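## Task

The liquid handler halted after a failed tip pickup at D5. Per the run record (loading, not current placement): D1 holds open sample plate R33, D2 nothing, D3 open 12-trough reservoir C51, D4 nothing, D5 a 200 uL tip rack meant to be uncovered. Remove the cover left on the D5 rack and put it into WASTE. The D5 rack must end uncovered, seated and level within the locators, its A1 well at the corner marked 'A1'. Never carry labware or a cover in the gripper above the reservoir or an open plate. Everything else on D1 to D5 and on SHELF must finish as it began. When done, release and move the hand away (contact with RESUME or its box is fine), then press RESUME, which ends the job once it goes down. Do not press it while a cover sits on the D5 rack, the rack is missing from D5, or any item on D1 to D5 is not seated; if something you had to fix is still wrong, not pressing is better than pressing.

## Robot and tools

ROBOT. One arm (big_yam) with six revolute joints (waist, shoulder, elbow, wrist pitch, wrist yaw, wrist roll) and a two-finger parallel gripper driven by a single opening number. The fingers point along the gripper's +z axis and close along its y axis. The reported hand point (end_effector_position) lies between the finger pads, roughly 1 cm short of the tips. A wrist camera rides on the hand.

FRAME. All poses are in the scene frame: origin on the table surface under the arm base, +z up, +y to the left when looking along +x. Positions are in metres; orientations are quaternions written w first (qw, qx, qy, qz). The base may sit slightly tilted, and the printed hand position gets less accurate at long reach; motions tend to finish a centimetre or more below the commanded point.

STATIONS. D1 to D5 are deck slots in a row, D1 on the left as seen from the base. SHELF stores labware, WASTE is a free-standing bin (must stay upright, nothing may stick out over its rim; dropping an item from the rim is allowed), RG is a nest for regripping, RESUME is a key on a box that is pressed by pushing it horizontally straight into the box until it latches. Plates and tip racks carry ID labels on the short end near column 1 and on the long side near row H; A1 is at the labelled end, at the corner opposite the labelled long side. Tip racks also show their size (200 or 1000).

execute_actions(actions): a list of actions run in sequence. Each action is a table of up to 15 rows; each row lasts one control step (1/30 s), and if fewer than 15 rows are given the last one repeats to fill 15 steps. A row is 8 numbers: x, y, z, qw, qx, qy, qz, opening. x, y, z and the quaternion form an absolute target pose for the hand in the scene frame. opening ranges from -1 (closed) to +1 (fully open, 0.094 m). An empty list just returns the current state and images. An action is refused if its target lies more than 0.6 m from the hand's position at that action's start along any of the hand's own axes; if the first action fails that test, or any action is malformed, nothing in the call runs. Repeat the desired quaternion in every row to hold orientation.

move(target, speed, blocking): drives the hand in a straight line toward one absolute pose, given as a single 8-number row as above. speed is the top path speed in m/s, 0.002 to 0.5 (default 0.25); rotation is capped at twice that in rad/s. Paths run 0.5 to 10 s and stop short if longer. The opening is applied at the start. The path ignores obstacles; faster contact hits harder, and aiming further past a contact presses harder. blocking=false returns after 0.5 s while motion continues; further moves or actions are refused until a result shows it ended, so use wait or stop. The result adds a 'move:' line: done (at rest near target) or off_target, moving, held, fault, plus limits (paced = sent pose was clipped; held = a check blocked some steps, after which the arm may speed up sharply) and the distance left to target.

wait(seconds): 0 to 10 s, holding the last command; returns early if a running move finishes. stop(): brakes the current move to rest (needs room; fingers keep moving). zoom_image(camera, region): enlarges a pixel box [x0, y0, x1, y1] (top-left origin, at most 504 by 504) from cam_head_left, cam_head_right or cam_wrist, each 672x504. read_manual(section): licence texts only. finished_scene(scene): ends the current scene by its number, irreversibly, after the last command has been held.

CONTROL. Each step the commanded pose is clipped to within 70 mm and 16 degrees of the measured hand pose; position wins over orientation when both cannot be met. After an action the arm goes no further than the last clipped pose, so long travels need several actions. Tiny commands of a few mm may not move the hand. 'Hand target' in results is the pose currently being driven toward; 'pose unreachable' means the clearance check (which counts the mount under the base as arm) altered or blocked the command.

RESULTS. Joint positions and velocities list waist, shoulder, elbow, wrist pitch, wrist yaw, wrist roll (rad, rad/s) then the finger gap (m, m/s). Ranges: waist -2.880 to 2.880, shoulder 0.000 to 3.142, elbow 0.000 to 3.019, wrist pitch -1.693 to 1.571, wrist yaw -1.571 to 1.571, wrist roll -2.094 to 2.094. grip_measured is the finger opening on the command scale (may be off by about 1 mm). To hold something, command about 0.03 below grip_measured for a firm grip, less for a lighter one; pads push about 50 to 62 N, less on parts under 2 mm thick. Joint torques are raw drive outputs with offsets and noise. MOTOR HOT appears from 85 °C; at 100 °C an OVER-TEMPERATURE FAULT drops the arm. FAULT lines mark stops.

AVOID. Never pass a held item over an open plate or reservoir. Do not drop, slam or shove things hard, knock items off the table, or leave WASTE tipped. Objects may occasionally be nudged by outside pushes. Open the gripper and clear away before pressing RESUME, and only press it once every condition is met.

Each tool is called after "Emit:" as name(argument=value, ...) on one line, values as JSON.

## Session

Emit:
execute_actions(actions=[])

Scene clock: 0.00 s.
end_effector_position=(+0.1007, +0.2864, +0.3174) grip_measured=+1.000 end_effector_quat_wxyz=(-0.178, -0.063, +0.963, +0.190)
Joint positions: [ 1.354  1.676  0.847 -0.977  0.132  1.338  0.094]
Joint velocities: [-0.015 -0.005 -0.007  0.002  0.051 -0.007  0.   ]
Joint torques (N m, as the arm reports them, + toward a larger angle): no reading
Motor temperatures (°C, as the motors report them): [27 26 30 24 27 26]
Hand target: +0.106, +0.293, +0.324; -0.178, -0.059, +0.962, +0.198
camera_calibration (this result's frames):
cam_wrist: T_world_to_cam=[[0.0527634, -0.918567, -0.391728, 0.384635], [-0.535041, -0.357222, 0.765587, -0.0774947], [-0.843177, 0.169196, -0.510319, 0.325185], [0, 0, 0, 1]] pos_world=[0.212431, 0.27061, 0.37595]

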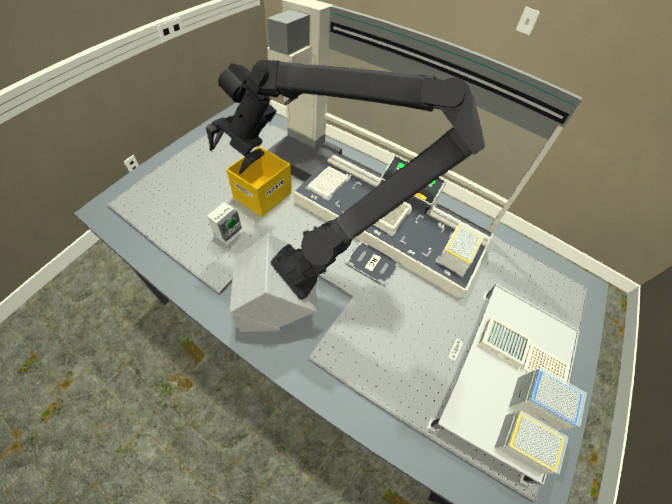

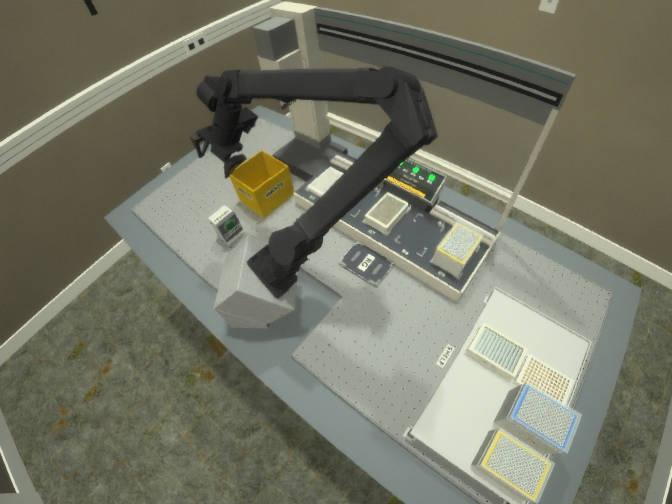

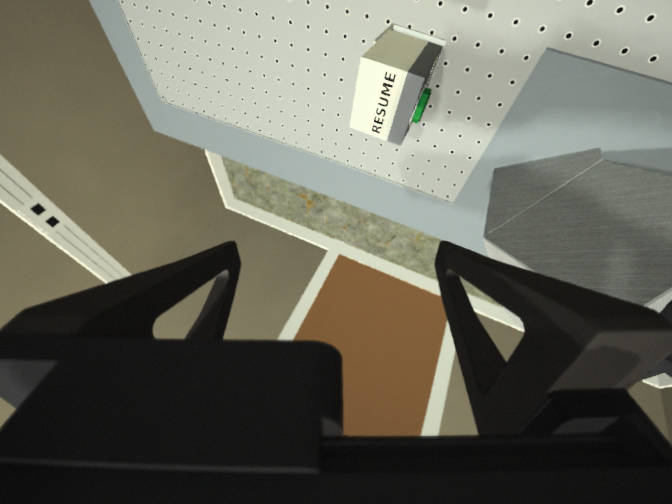

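Emit:
zoom_image(camera="cam_head_right", region=[360,150,510,300])

Emit:
zoom_image(camera="cam_head_left", region=[400,210,500,300])

Region (360, 150, 510, 300) of cam_head_right's 672x504 image, scaled by 3.360, with more detail than that image has.

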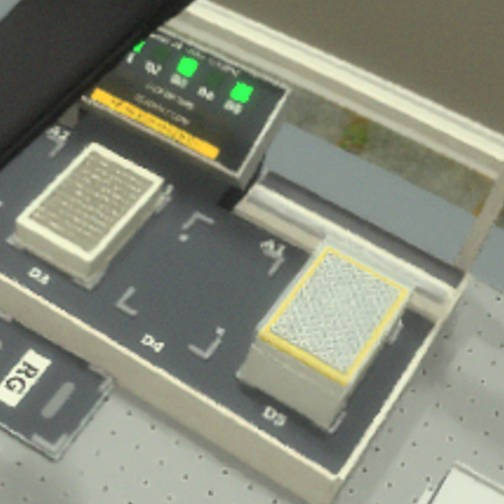

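Region (400, 210, 500, 300) of cam_head_left's 672x504 image, scaled by 5.040, with more detail than that image has; it fills the top 454 rows of this view, and the rest is white.

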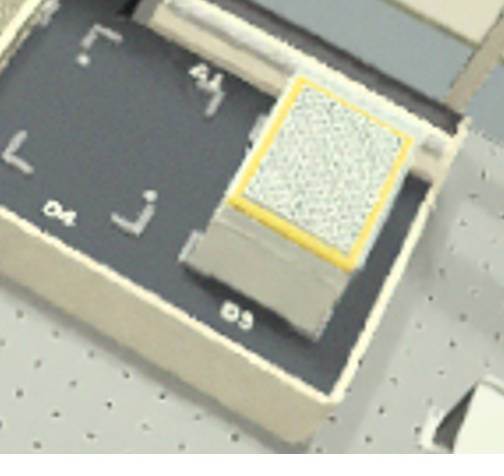

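Emit:
move(target=[0.30,0.0,0.27,0,0,1,0,1])

Emit:
move(target=[0.40,-0.335,0.20,0,0,1,0,1])

Scene clock: 10.53 s.
end_effector_position=(+0.2968, +0.0043, +0.2739) grip_measured=+1.000 end_effector_quat_wxyz=(+0.003, +0.007, +1.000, +0.010)
Joint positions: [ 0.83   1.034  0.76  -1.494  0.745  0.982  0.094]
Joint velocities: [-0.015  0.005 -0.007 -0.012 -0.037 -0.037  0.   ]
Joint torques (N m, as the arm reports them, + toward a larger angle): [ 3.1   0.34  6.87  0.01  0.2  -0.16]
Motor temperatures (°C, as the motors report them): [28 26 31 24 27 26]
Hand target: +0.297, +0.002, +0.272; +0.000, +0.001, +1.000, +0.007
Off the commanded pose: 0.007 m, 1 deg.
move: done
camera_calibration (this result's frames):
cam_wrist: T_world_to_cam=[[-0.0135655, -0.999619, -0.0240234, 0.0174261], [-0.812004, -0.00300695, 0.583644, 0.0904], [-0.583494, 0.0274245, -0.811655, 0.522134], [0, 0, 0, 1]] pos_world=[0.378304, 0.00337197, 0.37145]

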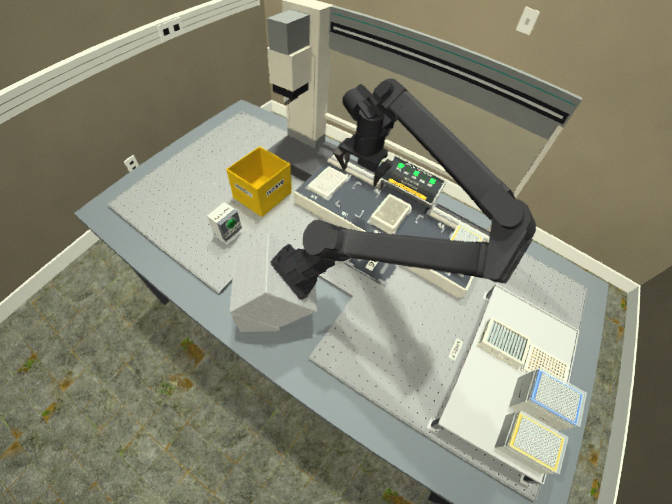

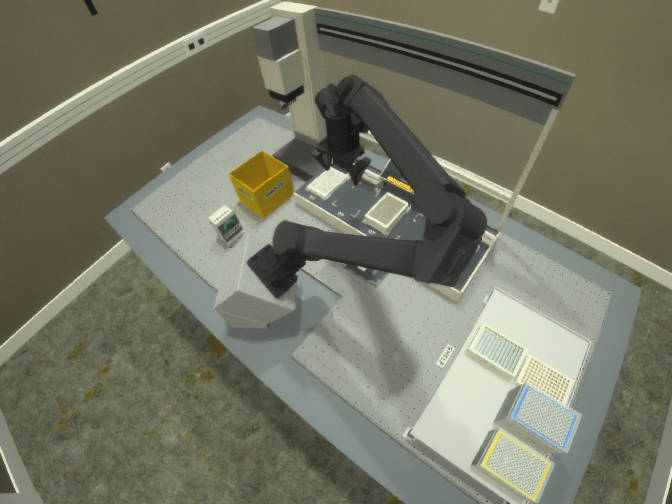

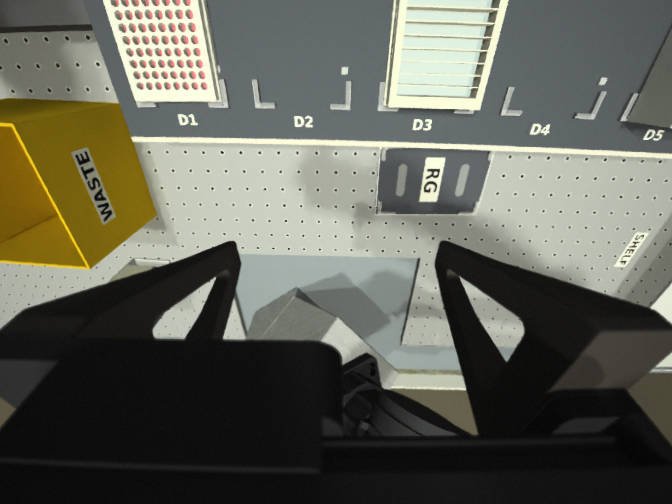

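Scene clock: 12.63 s.
end_effector_position=(+0.3849, -0.3204, +0.1911) grip_measured=+1.000 end_effector_quat_wxyz=(-0.008, +0.005, +1.000, +0.019)
Joint positions: [-0.546  0.862  1.05  -1.063  0.274 -0.571  0.094]
Joint velocities: [-0.005 -0.015  0.002 -0.002 -0.007 -0.007  0.   ]
Joint torques (N m, as the arm reports them, + toward a larger angle): [  1.12 -10.99  10.85   0.2   -0.15  -0.16]
Motor temperatures (°C, as the motors report them): [28 26 31 24 27 26]
Hand target: +0.399, -0.334, +0.198; +0.004, +0.004, +1.000, +0.010
Off the commanded pose: 0.023 m, 2 deg.
move: off_target
camera_calibration (this result's frames):
cam_wrist: T_world_to_cam=[[-0.0101133, -0.999109, -0.0409816, -0.30586], [-0.798922, -0.0165734, 0.601207, 0.196536], [-0.60135, 0.0388213, -0.798042, 0.523128], [0, 0, 0, 1]] pos_world=[0.468507, -0.322639, 0.286785]

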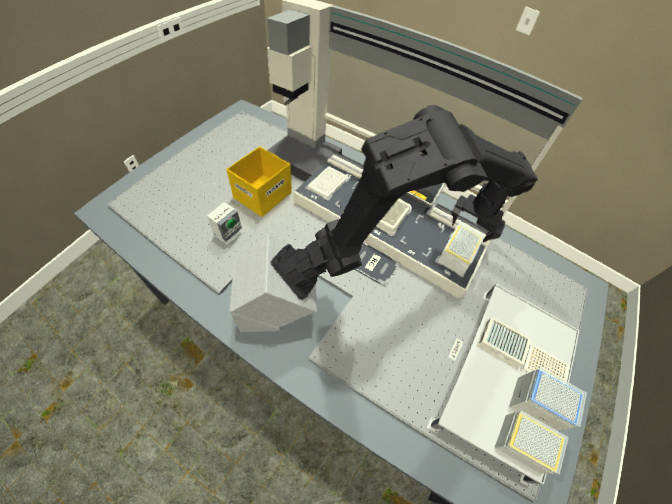

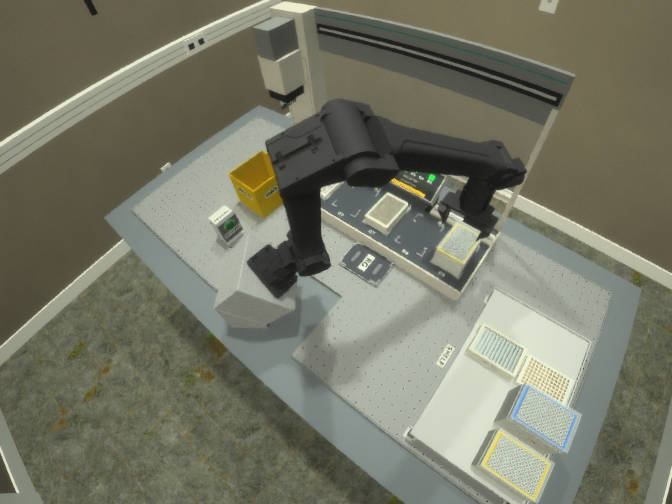

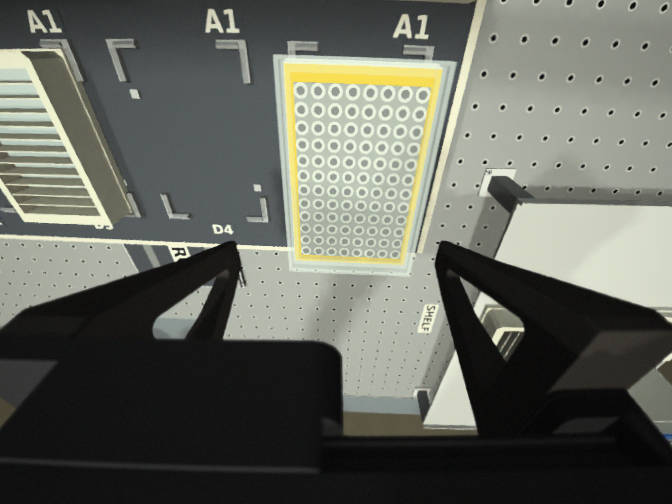

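Emit:
move(target=[0.398,-0.326,0.145,-0.005,0.017,1,-0.005,1], speed=0.08)

Scene clock: 18.23 s.
end_effector_position=(+0.4019, -0.3273, +0.1569) grip_measured=+1.000 end_effector_quat_wxyz=(+0.008, +0.015, +1.000, -0.006)
Joint positions: [-0.554  0.926  1.021 -0.912  0.293 -0.574  0.094]
Joint velocities: [ 0.015 -0.005  0.002  0.002 -0.066 -0.007  0.   ]
Joint torques (N m, as the arm reports them, + toward a larger angle): [  0.66 -11.91   6.49   0.64   0.13  -0.01]
Motor temperatures (°C, as the motors report them): [28 26 32 24 27 26]
Hand target: +0.396, -0.326, +0.145; -0.004, +0.017, +1.000, -0.005
Off the commanded pose: 0.013 m, 1 deg.
move: off_target
camera_calibration (this result's frames):
cam_wrist: T_world_to_cam=[[-0.0294817, -0.999523, 0.00916517, -0.314113], [-0.817363, 0.0293847, 0.575373, 0.257146], [-0.575368, 0.00947172, -0.817839, 0.48942], [0, 0, 0, 1]] pos_world=[0.482518, -0.326155, 0.25519]

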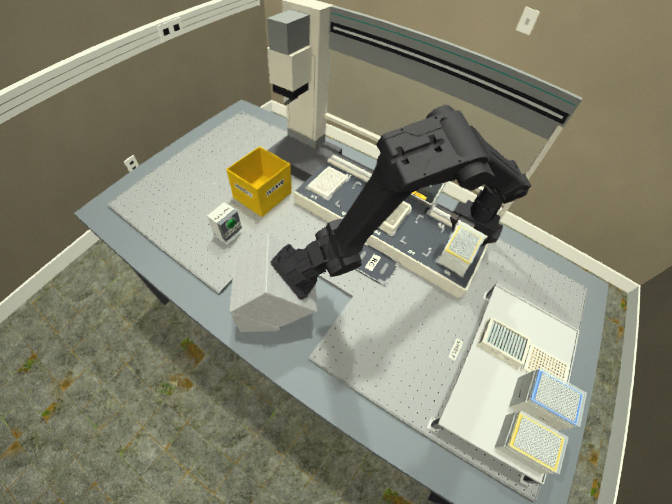

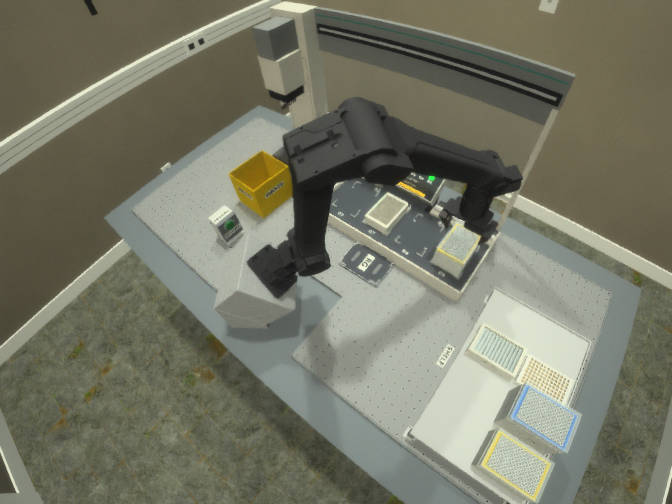

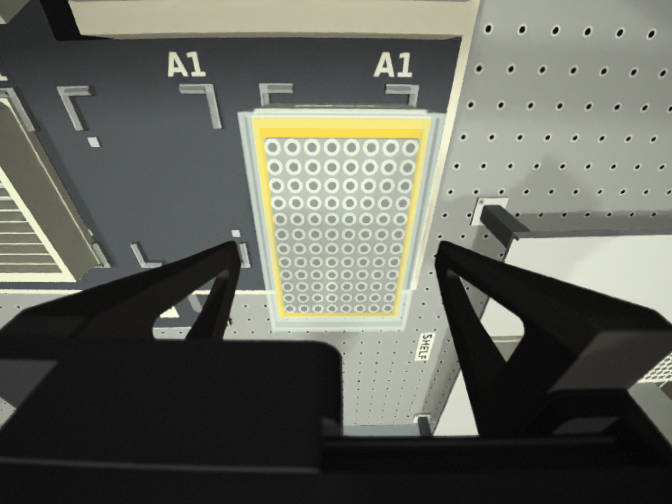

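Emit:
move(target=[0.397,-0.327,0.111,-0.01,0.019,1,0,1], speed=0.04)

Emit:
zoom_image(camera="cam_wrist", region=[180,80,500,320])

Scene clock: 22.20 s.
end_effector_position=(+0.4022, -0.3307, +0.1264) grip_measured=+1.000 end_effector_quat_wxyz=(+0.004, +0.026, +1.000, -0.006)
Joint positions: [-0.589  0.984  1.005 -0.837  0.273 -0.577  0.094]
Joint velocities: [ 0.015  0.005  0.007  0.002 -0.007  0.007  0.   ]
Joint torques (N m, as the arm reports them, + toward a larger angle): [  0.71 -11.95   5.94   0.44  -0.13  -0.15]
Motor temperatures (°C, as the motors report them): [28 26 32 24 27 26]
Hand target: +0.395, -0.327, +0.112; -0.010, +0.020, +1.000, +0.000
Off the commanded pose: 0.017 m, 2 deg.
move: off_target
camera_calibration (this result's frames):
cam_wrist: T_world_to_cam=[[-0.0513668, -0.998643, 0.00860327, -0.30812], [-0.81209, 0.0467821, 0.581654, 0.277875], [-0.581267, 0.0228911, -0.813391, 0.47091], [0, 0, 0, 1]] pos_world=[0.483557, -0.331481, 0.224058]

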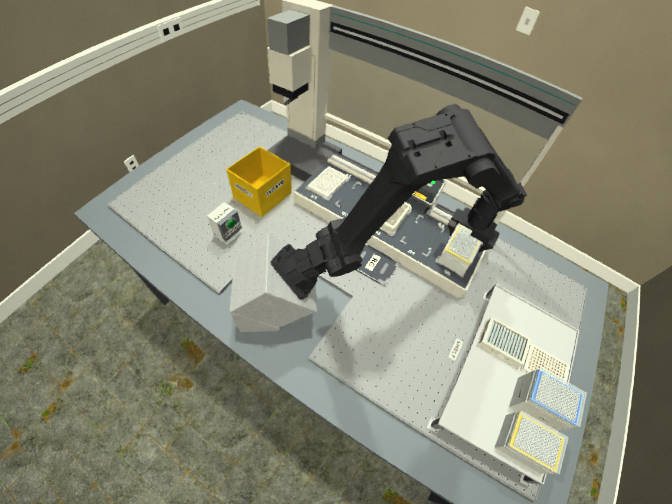

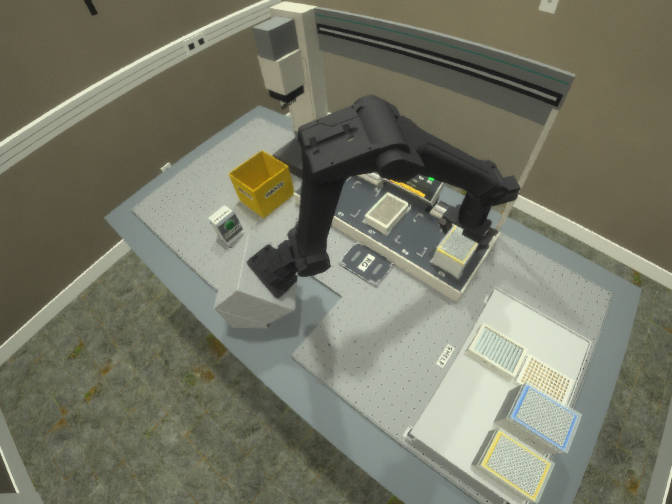

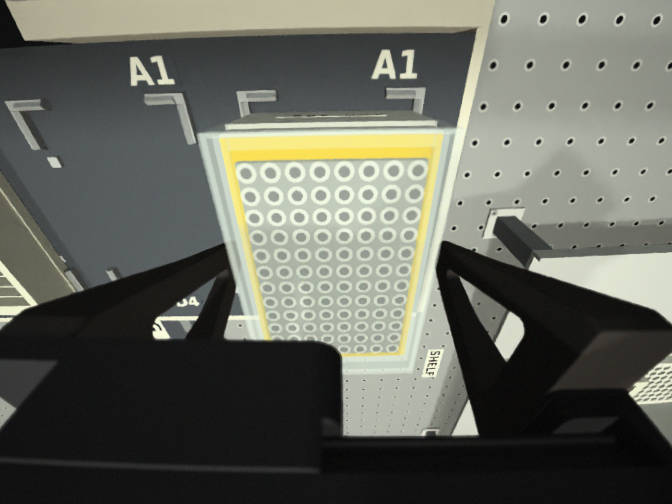

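Region (180, 80, 500, 320) of cam_wrist's 672x504 image, scaled by 1.575, with more detail than that image has; it fills the top 378 rows of this view, and the rest is white.

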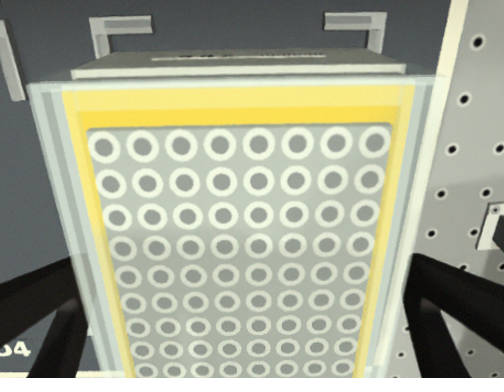

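Emit:
execute_actions(actions=[[[0.396,-0.323,0.107,-0.01,0.010,1,0.004,1]],[[0.396,-0.323,0.107,-0.01,0.010,1,0.004,0.77]],[[0.396,-0.323,0.107,-0.01,0.010,1,0.004,0.77]]])

Scene clock: 29.43 s.
end_effector_position=(+0.4017, -0.3282, +0.1227) grip_measured=+0.833 end_effector_quat_wxyz=(+0.004, +0.018, +1.000, -0.004)
Joint positions: [-0.589  0.988  0.998 -0.829  0.269 -0.592  0.086]
Joint velocities: [-0.015 -0.015 -0.007 -0.012  0.022 -0.022 -0.   ]
Joint torques (N m, as the arm reports them, + toward a larger angle): [  1.25 -11.48   5.9    0.52  -0.13  -0.18]
Motor temperatures (°C, as the motors report them): [27 26 31 24 27 26]
Hand target: +0.395, -0.323, +0.108; -0.010, +0.010, +1.000, +0.004
Off the commanded pose: 0.017 m, 2 deg.
camera_calibration (this result's frames):
cam_wrist: T_world_to_cam=[[-0.0357536, -0.999353, 0.00380382, -0.311528], [-0.812832, 0.0312944, 0.581656, 0.274727], [-0.581399, 0.0177044, -0.813426, 0.465889], [0, 0, 0, 1]] pos_world=[0.483036, -0.328173, 0.220354]

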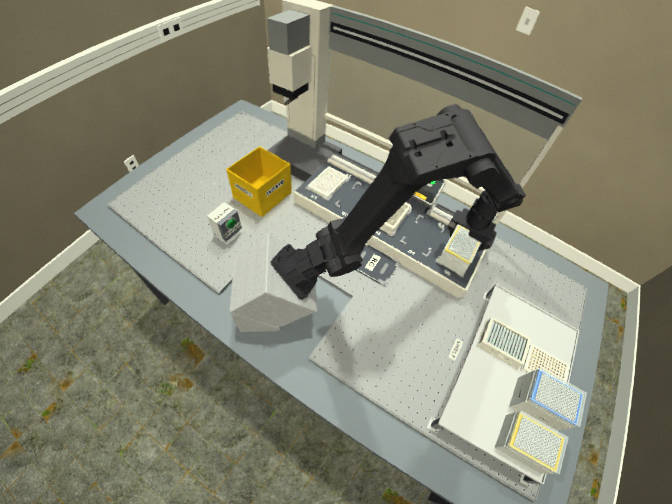

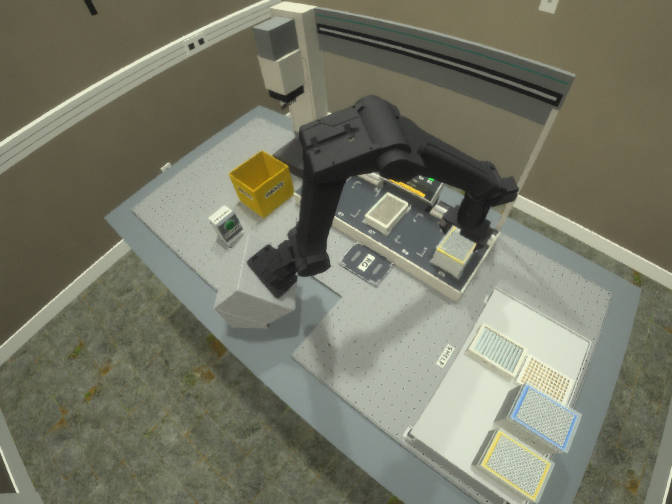

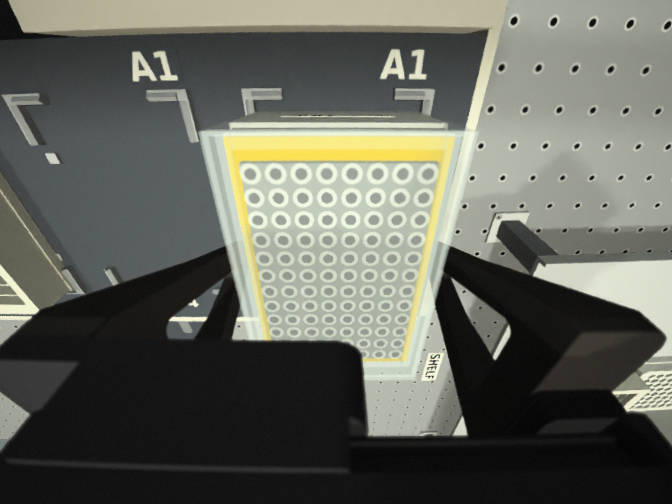

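Emit:
execute_actions(actions=[[[0.403,-0.329,0.121,0.002,0.015,1,0,0.77]],[[0.411,-0.335,0.134,0.012,0.018,1,-0.008,0.77]],[[0.415,-0.338,0.145,0.015,0.02,1,-0.01,0.77]]])

Scene clock: 34.23 s.
end_effector_position=(+0.4001, -0.3270, +0.1266) grip_measured=+0.833 end_effector_quat_wxyz=(-0.003, +0.015, +1.000, -0.001)
Joint positions: [-0.584  0.985  1.006 -0.856  0.276 -0.589  0.086]
Joint velocities: [-0.005 -0.005 -0.002 -0.027  0.022  0.022 -0.001]
Joint torques (N m, as the arm reports them, + toward a larger angle): [  2.78 -15.26   9.79  -0.45   0.1    0.06]
Motor temperatures (°C, as the motors report them): [27 27 31 24 27 26]
Hand target: +0.415, -0.338, +0.145; +0.015, +0.020, +1.000, -0.010
Off the commanded pose: 0.026 m, 2 deg.
camera_calibration (this result's frames):
cam_wrist: T_world_to_cam=[[-0.0307601, -0.999526, -0.00149432, -0.311806], [-0.804988, 0.023887, 0.59281, 0.264079], [-0.592493, 0.0194378, -0.805341, 0.472154], [0, 0, 0, 1]] pos_world=[0.482737, -0.327144, 0.22323]

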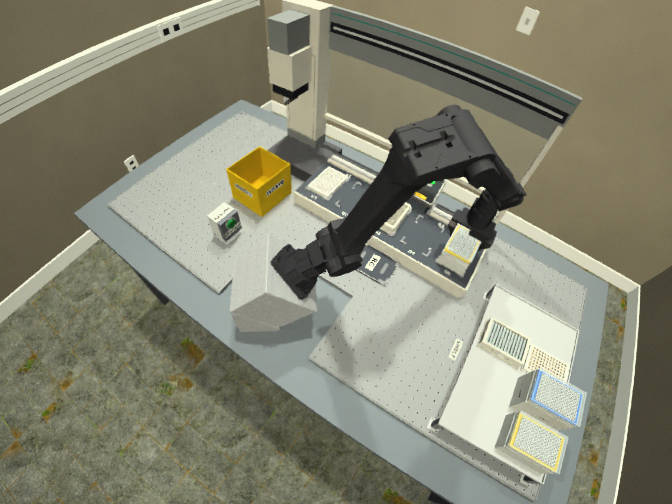

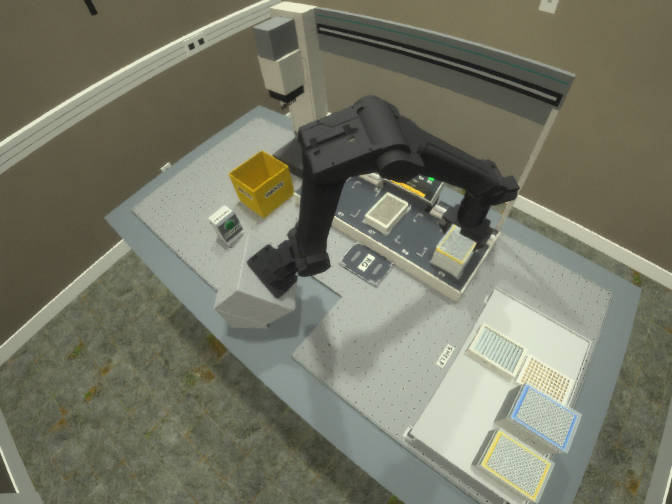

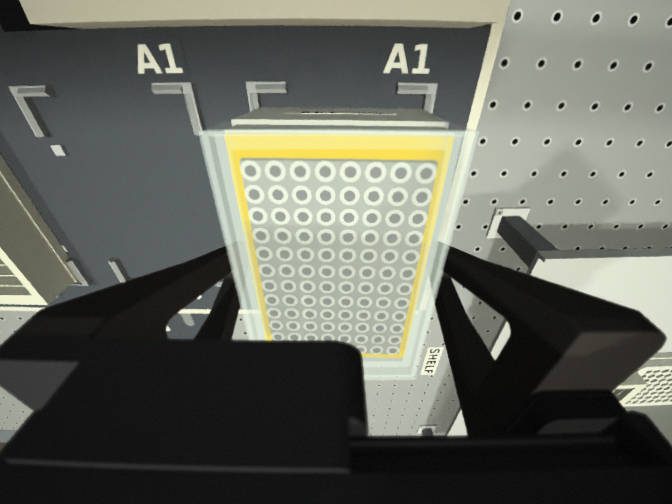

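Emit:
execute_actions(actions=[[[0.417,-0.339,0.155,0.02,0.022,1,-0.01,0.77]],[[0.417,-0.339,0.168,0.02,0.022,1,-0.01,0.77]],[[0.417,-0.339,0.185,0.02,0.022,1,-0.01,0.77]],[[0.425,-0.339,0.205,0.02,0.022,1,-0.01,0.77]]])

Emit:
move(target=[0.23,-0.30,0.19,0,0,1,0,0.77], speed=0.2)

Scene clock: 40.27 s.
end_effector_position=(+0.4123, -0.3264, +0.1866) grip_measured=+0.833 end_effector_quat_wxyz=(+0.002, +0.010, +1.000, +0.000)
Joint positions: [-0.502  0.915  1.092 -1.024  0.323 -0.538  0.086]
Joint velocities: [-0.005 -0.015  0.007 -0.012  0.007  0.007 -0.   ]
Joint torques (N m, as the arm reports them, + toward a larger angle): [  2.42 -14.14  10.76  -0.26   0.14   0.1 ]
Motor temperatures (°C, as the motors report them): [27 27 32 24 27 26]
Hand target: +0.425, -0.339, +0.205; +0.020, +0.022, +1.000, -0.010
Off the commanded pose: 0.026 m, 3 deg.
camera_calibration (this result's frames):
cam_wrist: T_world_to_cam=[[-0.0198439, -0.999794, -0.00435979, -0.314768], [-0.810719, 0.013539, 0.585279, 0.238717], [-0.585099, 0.0151488, -0.81082, 0.524264], [0, 0, 0, 1]] pos_world=[0.494033, -0.325877, 0.283996]

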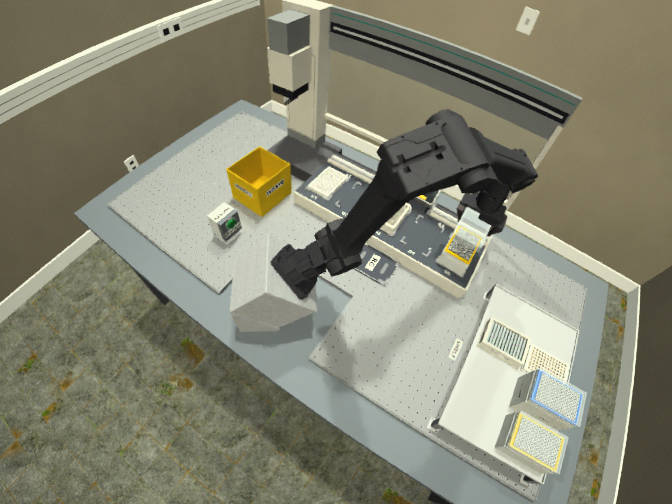

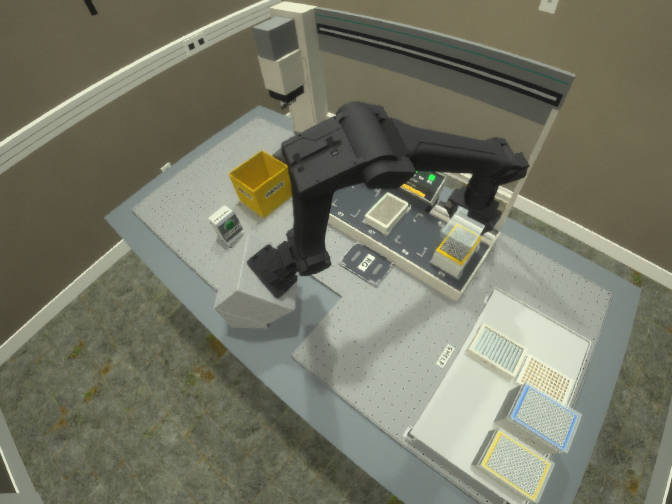

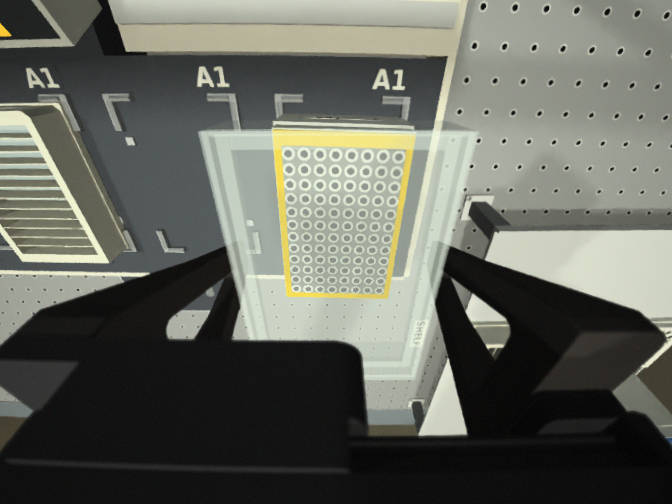

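Scene clock: 41.83 s.
end_effector_position=(+0.2347, -0.3031, +0.1957) grip_measured=+0.833 end_effector_quat_wxyz=(+0.008, +0.008, +1.000, -0.003)
Joint positions: [-0.998  0.477  0.704 -1.005 -0.025 -0.906  0.086]
Joint velocities: [ 0.005 -0.005 -0.007 -0.012 -0.007  0.007 -0.001]
Joint torques (N m, as the arm reports them, + toward a larger angle): [-0.22 -6.79  7.26 -0.06 -0.16 -0.17]
Motor temperatures (°C, as the motors report them): [27 27 32 24 27 26]
Hand target: +0.230, -0.299, +0.193; +0.003, +0.003, +1.000, +0.001
Off the commanded pose: 0.008 m, 1 deg.
move: done
camera_calibration (this result's frames):
cam_wrist: T_world_to_cam=[[-0.0160661, -0.999867, 0.00270754, -0.297269], [-0.817655, 0.0146967, 0.575521, 0.0929902], [-0.575484, 0.00703254, -0.817782, 0.423963], [0, 0, 0, 1]] pos_world=[0.315242, -0.301578, 0.293996]

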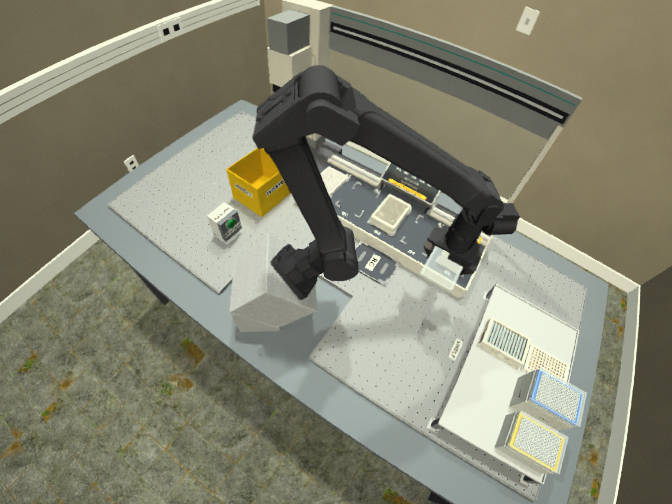

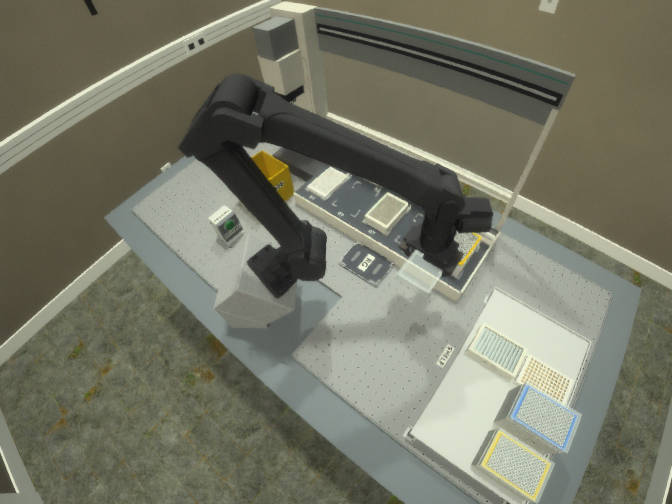

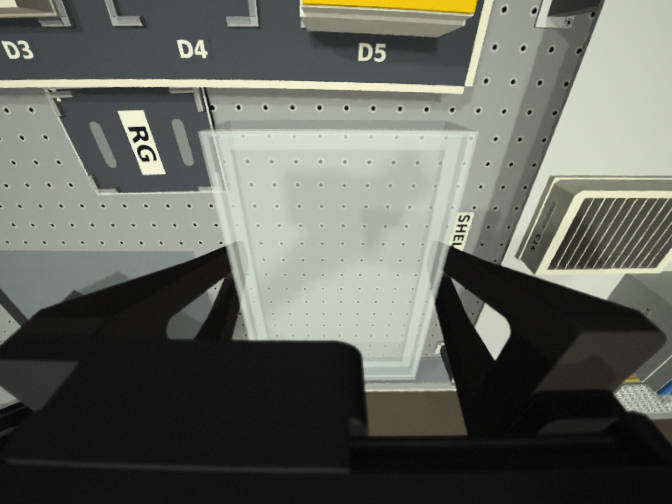

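Emit:
move(target=[0.245,-0.02,0.165,0,0,1,0,0.77], speed=0.12)

Emit:
move(target=[0.235,0.16,0.23,0,0,1,0,0.77], speed=0.18)

Emit:
move(target=[0.245,0.345,0.23,0,0,1,0,0.77], speed=0.18)

Scene clock: 55.60 s.
end_effector_position=(+0.2442, -0.0239, +0.1666) grip_measured=+0.833 end_effector_quat_wxyz=(-0.009, -0.011, +1.000, -0.009)
Joint positions: [ 0.538  0.889  0.445 -1.105  0.782  0.586  0.086]
Joint velocities: [-0.005 -0.005  0.002 -0.017 -0.081  0.051 -0.001]
Joint torques (N m, as the arm reports them, + toward a larger angle): [2.83 0.16 5.53 0.35 0.28 0.16]
Motor temperatures (°C, as the motors report them): [27 26 32 24 27 26]
Hand target: +0.243, -0.022, +0.166; -0.007, -0.006, +1.000, -0.009
Off the commanded pose: 0.004 m, 2 deg.
move: done
camera_calibration (this result's frames):
cam_wrist: T_world_to_cam=[[0.0226898, -0.999633, 0.0147749, -0.0292852], [-0.797508, -0.00918589, 0.603239, 0.103262], [-0.602882, -0.0254704, -0.797424, 0.406242], [0, 0, 0, 1]] pos_world=[0.327932, -0.0179788, 0.262088]

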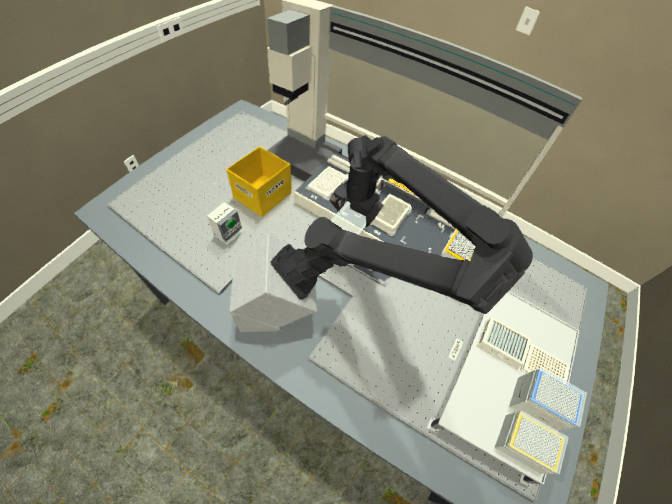

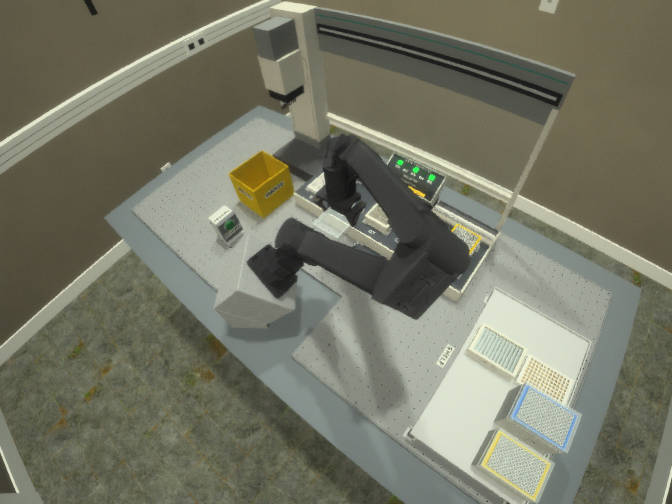

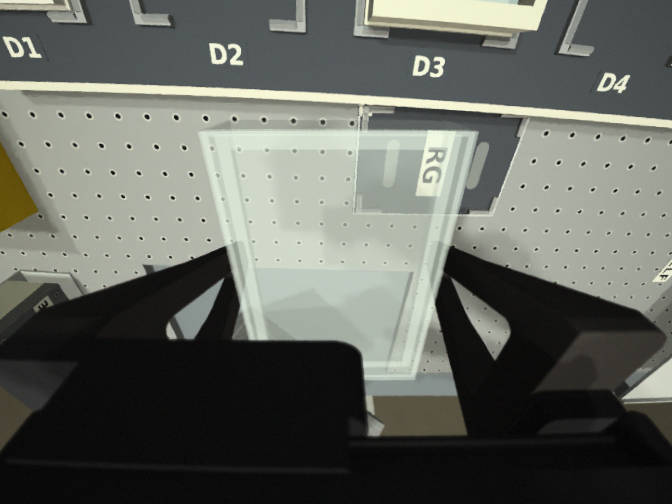

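Scene clock: 57.20 s.
end_effector_position=(+0.2267, +0.1466, +0.2169) grip_measured=+0.833 end_effector_quat_wxyz=(-0.003, -0.014, +1.000, -0.015)
Joint positions: [ 1.041  1.539  0.703 -1.177  0.691  1.254  0.086]
Joint velocities: [-0.005 -0.015  0.012  0.002 -0.007  0.066  0.   ]
Joint torques (N m, as the arm reports them, + toward a larger angle): [ 6.72 -2.89  9.35 -0.36  0.11  0.14]
Motor temperatures (°C, as the motors report them): [27 26 32 24 27 26]
Hand target: +0.237, +0.157, +0.227; +0.001, +0.000, +1.000, -0.005
Off the commanded pose: 0.021 m, 2 deg.
move: off_target
camera_calibration (this result's frames):
cam_wrist: T_world_to_cam=[[0.0272068, -0.999252, 0.0274773, 0.136914], [-0.805511, -0.00563779, 0.592554, 0.0642059], [-0.591956, -0.0382548, -0.805062, 0.441174], [0, 0, 0, 1]] pos_world=[0.309149, 0.15405, 0.313365]

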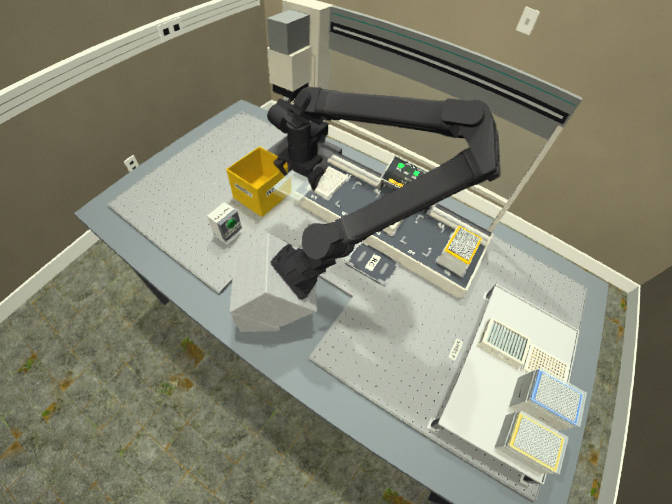

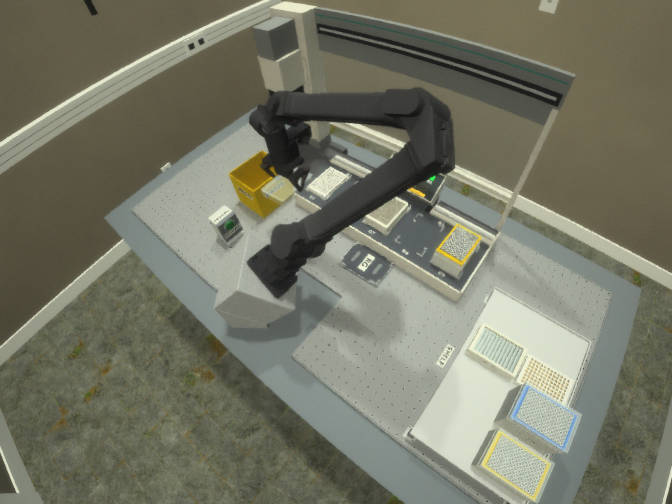

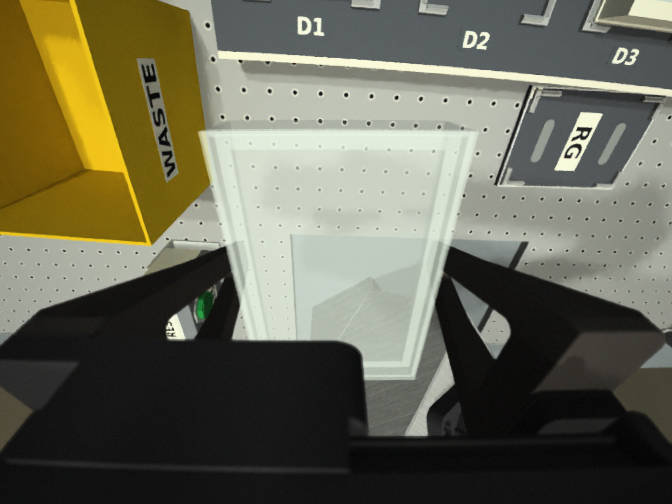

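Scene clock: 58.70 s.
end_effector_position=(+0.2416, +0.3306, +0.2177) grip_measured=+0.833 end_effector_quat_wxyz=(-0.003, -0.009, +1.000, -0.009)
Joint positions: [ 1.114  2.05   1.138 -1.138  0.655  1.337  0.086]
Joint velocities: [ 0.015 -0.005 -0.002  0.012  0.022  0.022  0.001]
Joint torques (N m, as the arm reports them, + toward a larger angle): [10.96 -9.38  9.43 -0.31  0.07  0.11]
Motor temperatures (°C, as the motors report them): [28 26 32 24 27 26]
Hand target: +0.246, +0.344, +0.227; +0.000, +0.000, +1.000, -0.000
Off the commanded pose: 0.019 m, 2 deg.
move: off_target
camera_calibration (this result's frames):
cam_wrist: T_world_to_cam=[[0.0183065, -0.999713, 0.0154451, 0.325329], [-0.805192, -0.00558308, 0.592988, 0.0765063], [-0.592732, -0.0232918, -0.805063, 0.452942], [0, 0, 0, 1]] pos_world=[0.32412, 0.336213, 0.314255]

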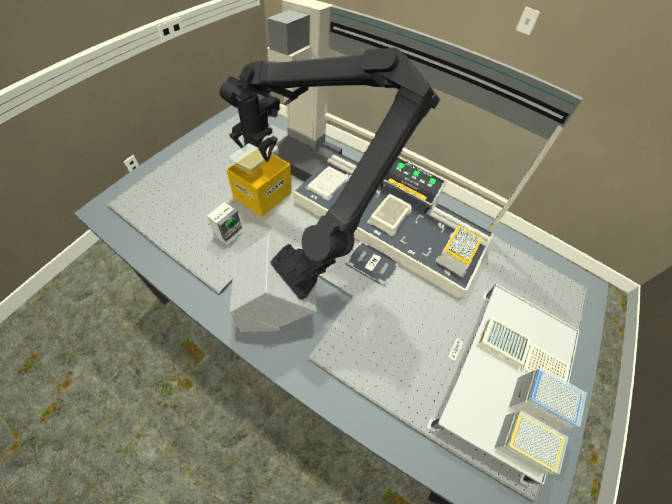

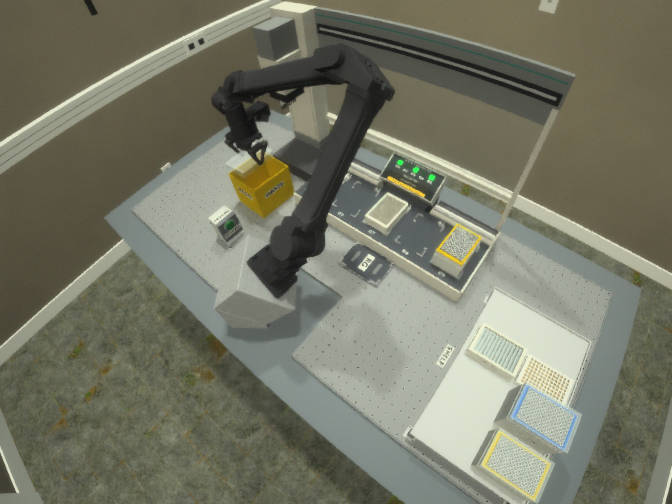

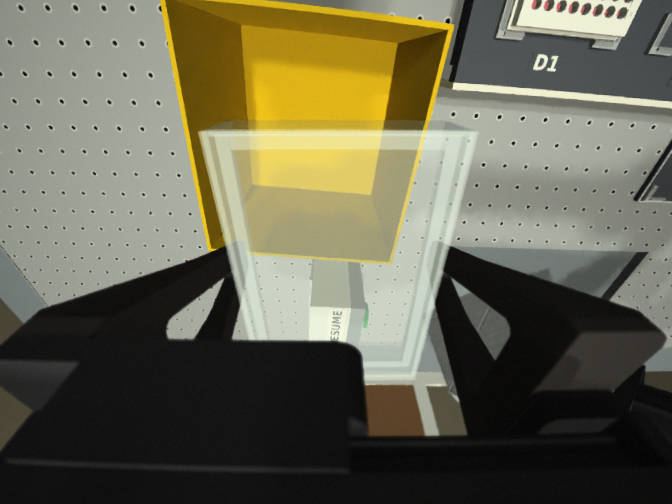

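Emit:
move(target=[0.262,0.35,0.165,0,0.04,1,0,0.77], speed=0.08)

Scene clock: 65.73 s.
end_effector_position=(+0.2619, +0.3509, +0.1779) grip_measured=+0.833 end_effector_quat_wxyz=(+0.004, +0.044, +0.999, +0.010)
Joint positions: [ 1.037  2.103  1.138 -0.976  0.691  1.321  0.086]
Joint velocities: [-0.015 -0.005  0.017 -0.027 -0.022 -0.007 -0.001]
Joint torques (N m, as the arm reports them, + toward a larger angle): [ 9.76 -9.67  5.92  0.5   0.31 -0.15]
Motor temperatures (°C, as the motors report them): [28 26 32 24 27 26]
Hand target: +0.261, +0.349, +0.165; -0.001, +0.040, +0.999, +0.001
Off the commanded pose: 0.013 m, 1 deg.
move: off_target
camera_calibration (this result's frames):
cam_wrist: T_world_to_cam=[[-0.0884584, -0.995788, -0.0241274, 0.379451], [-0.81142, 0.0579892, 0.581579, 0.0979603], [-0.57773, 0.071023, -0.813132, 0.397789], [0, 0, 0, 1]] pos_world=[0.342867, 0.34392, 0.275638]

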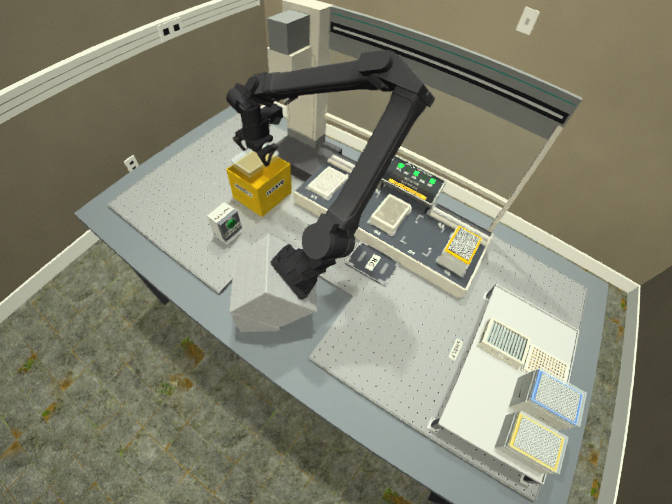

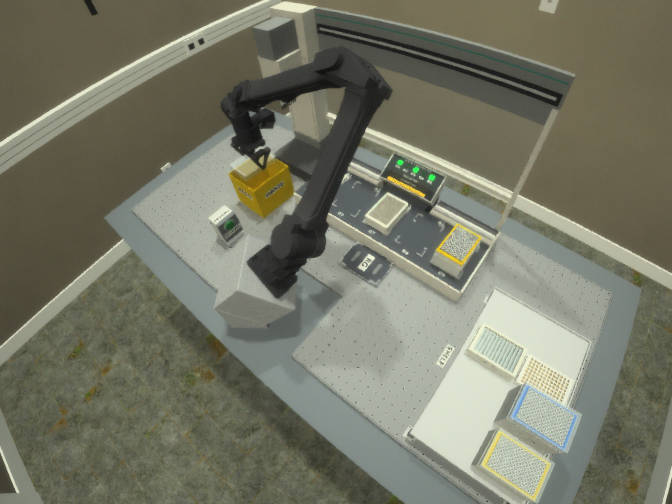

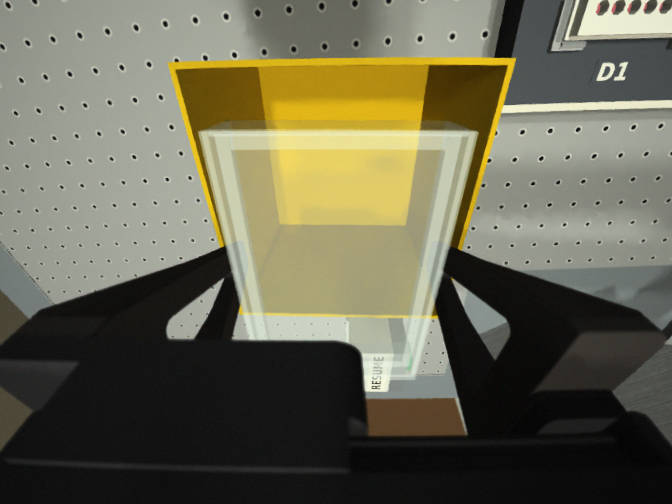

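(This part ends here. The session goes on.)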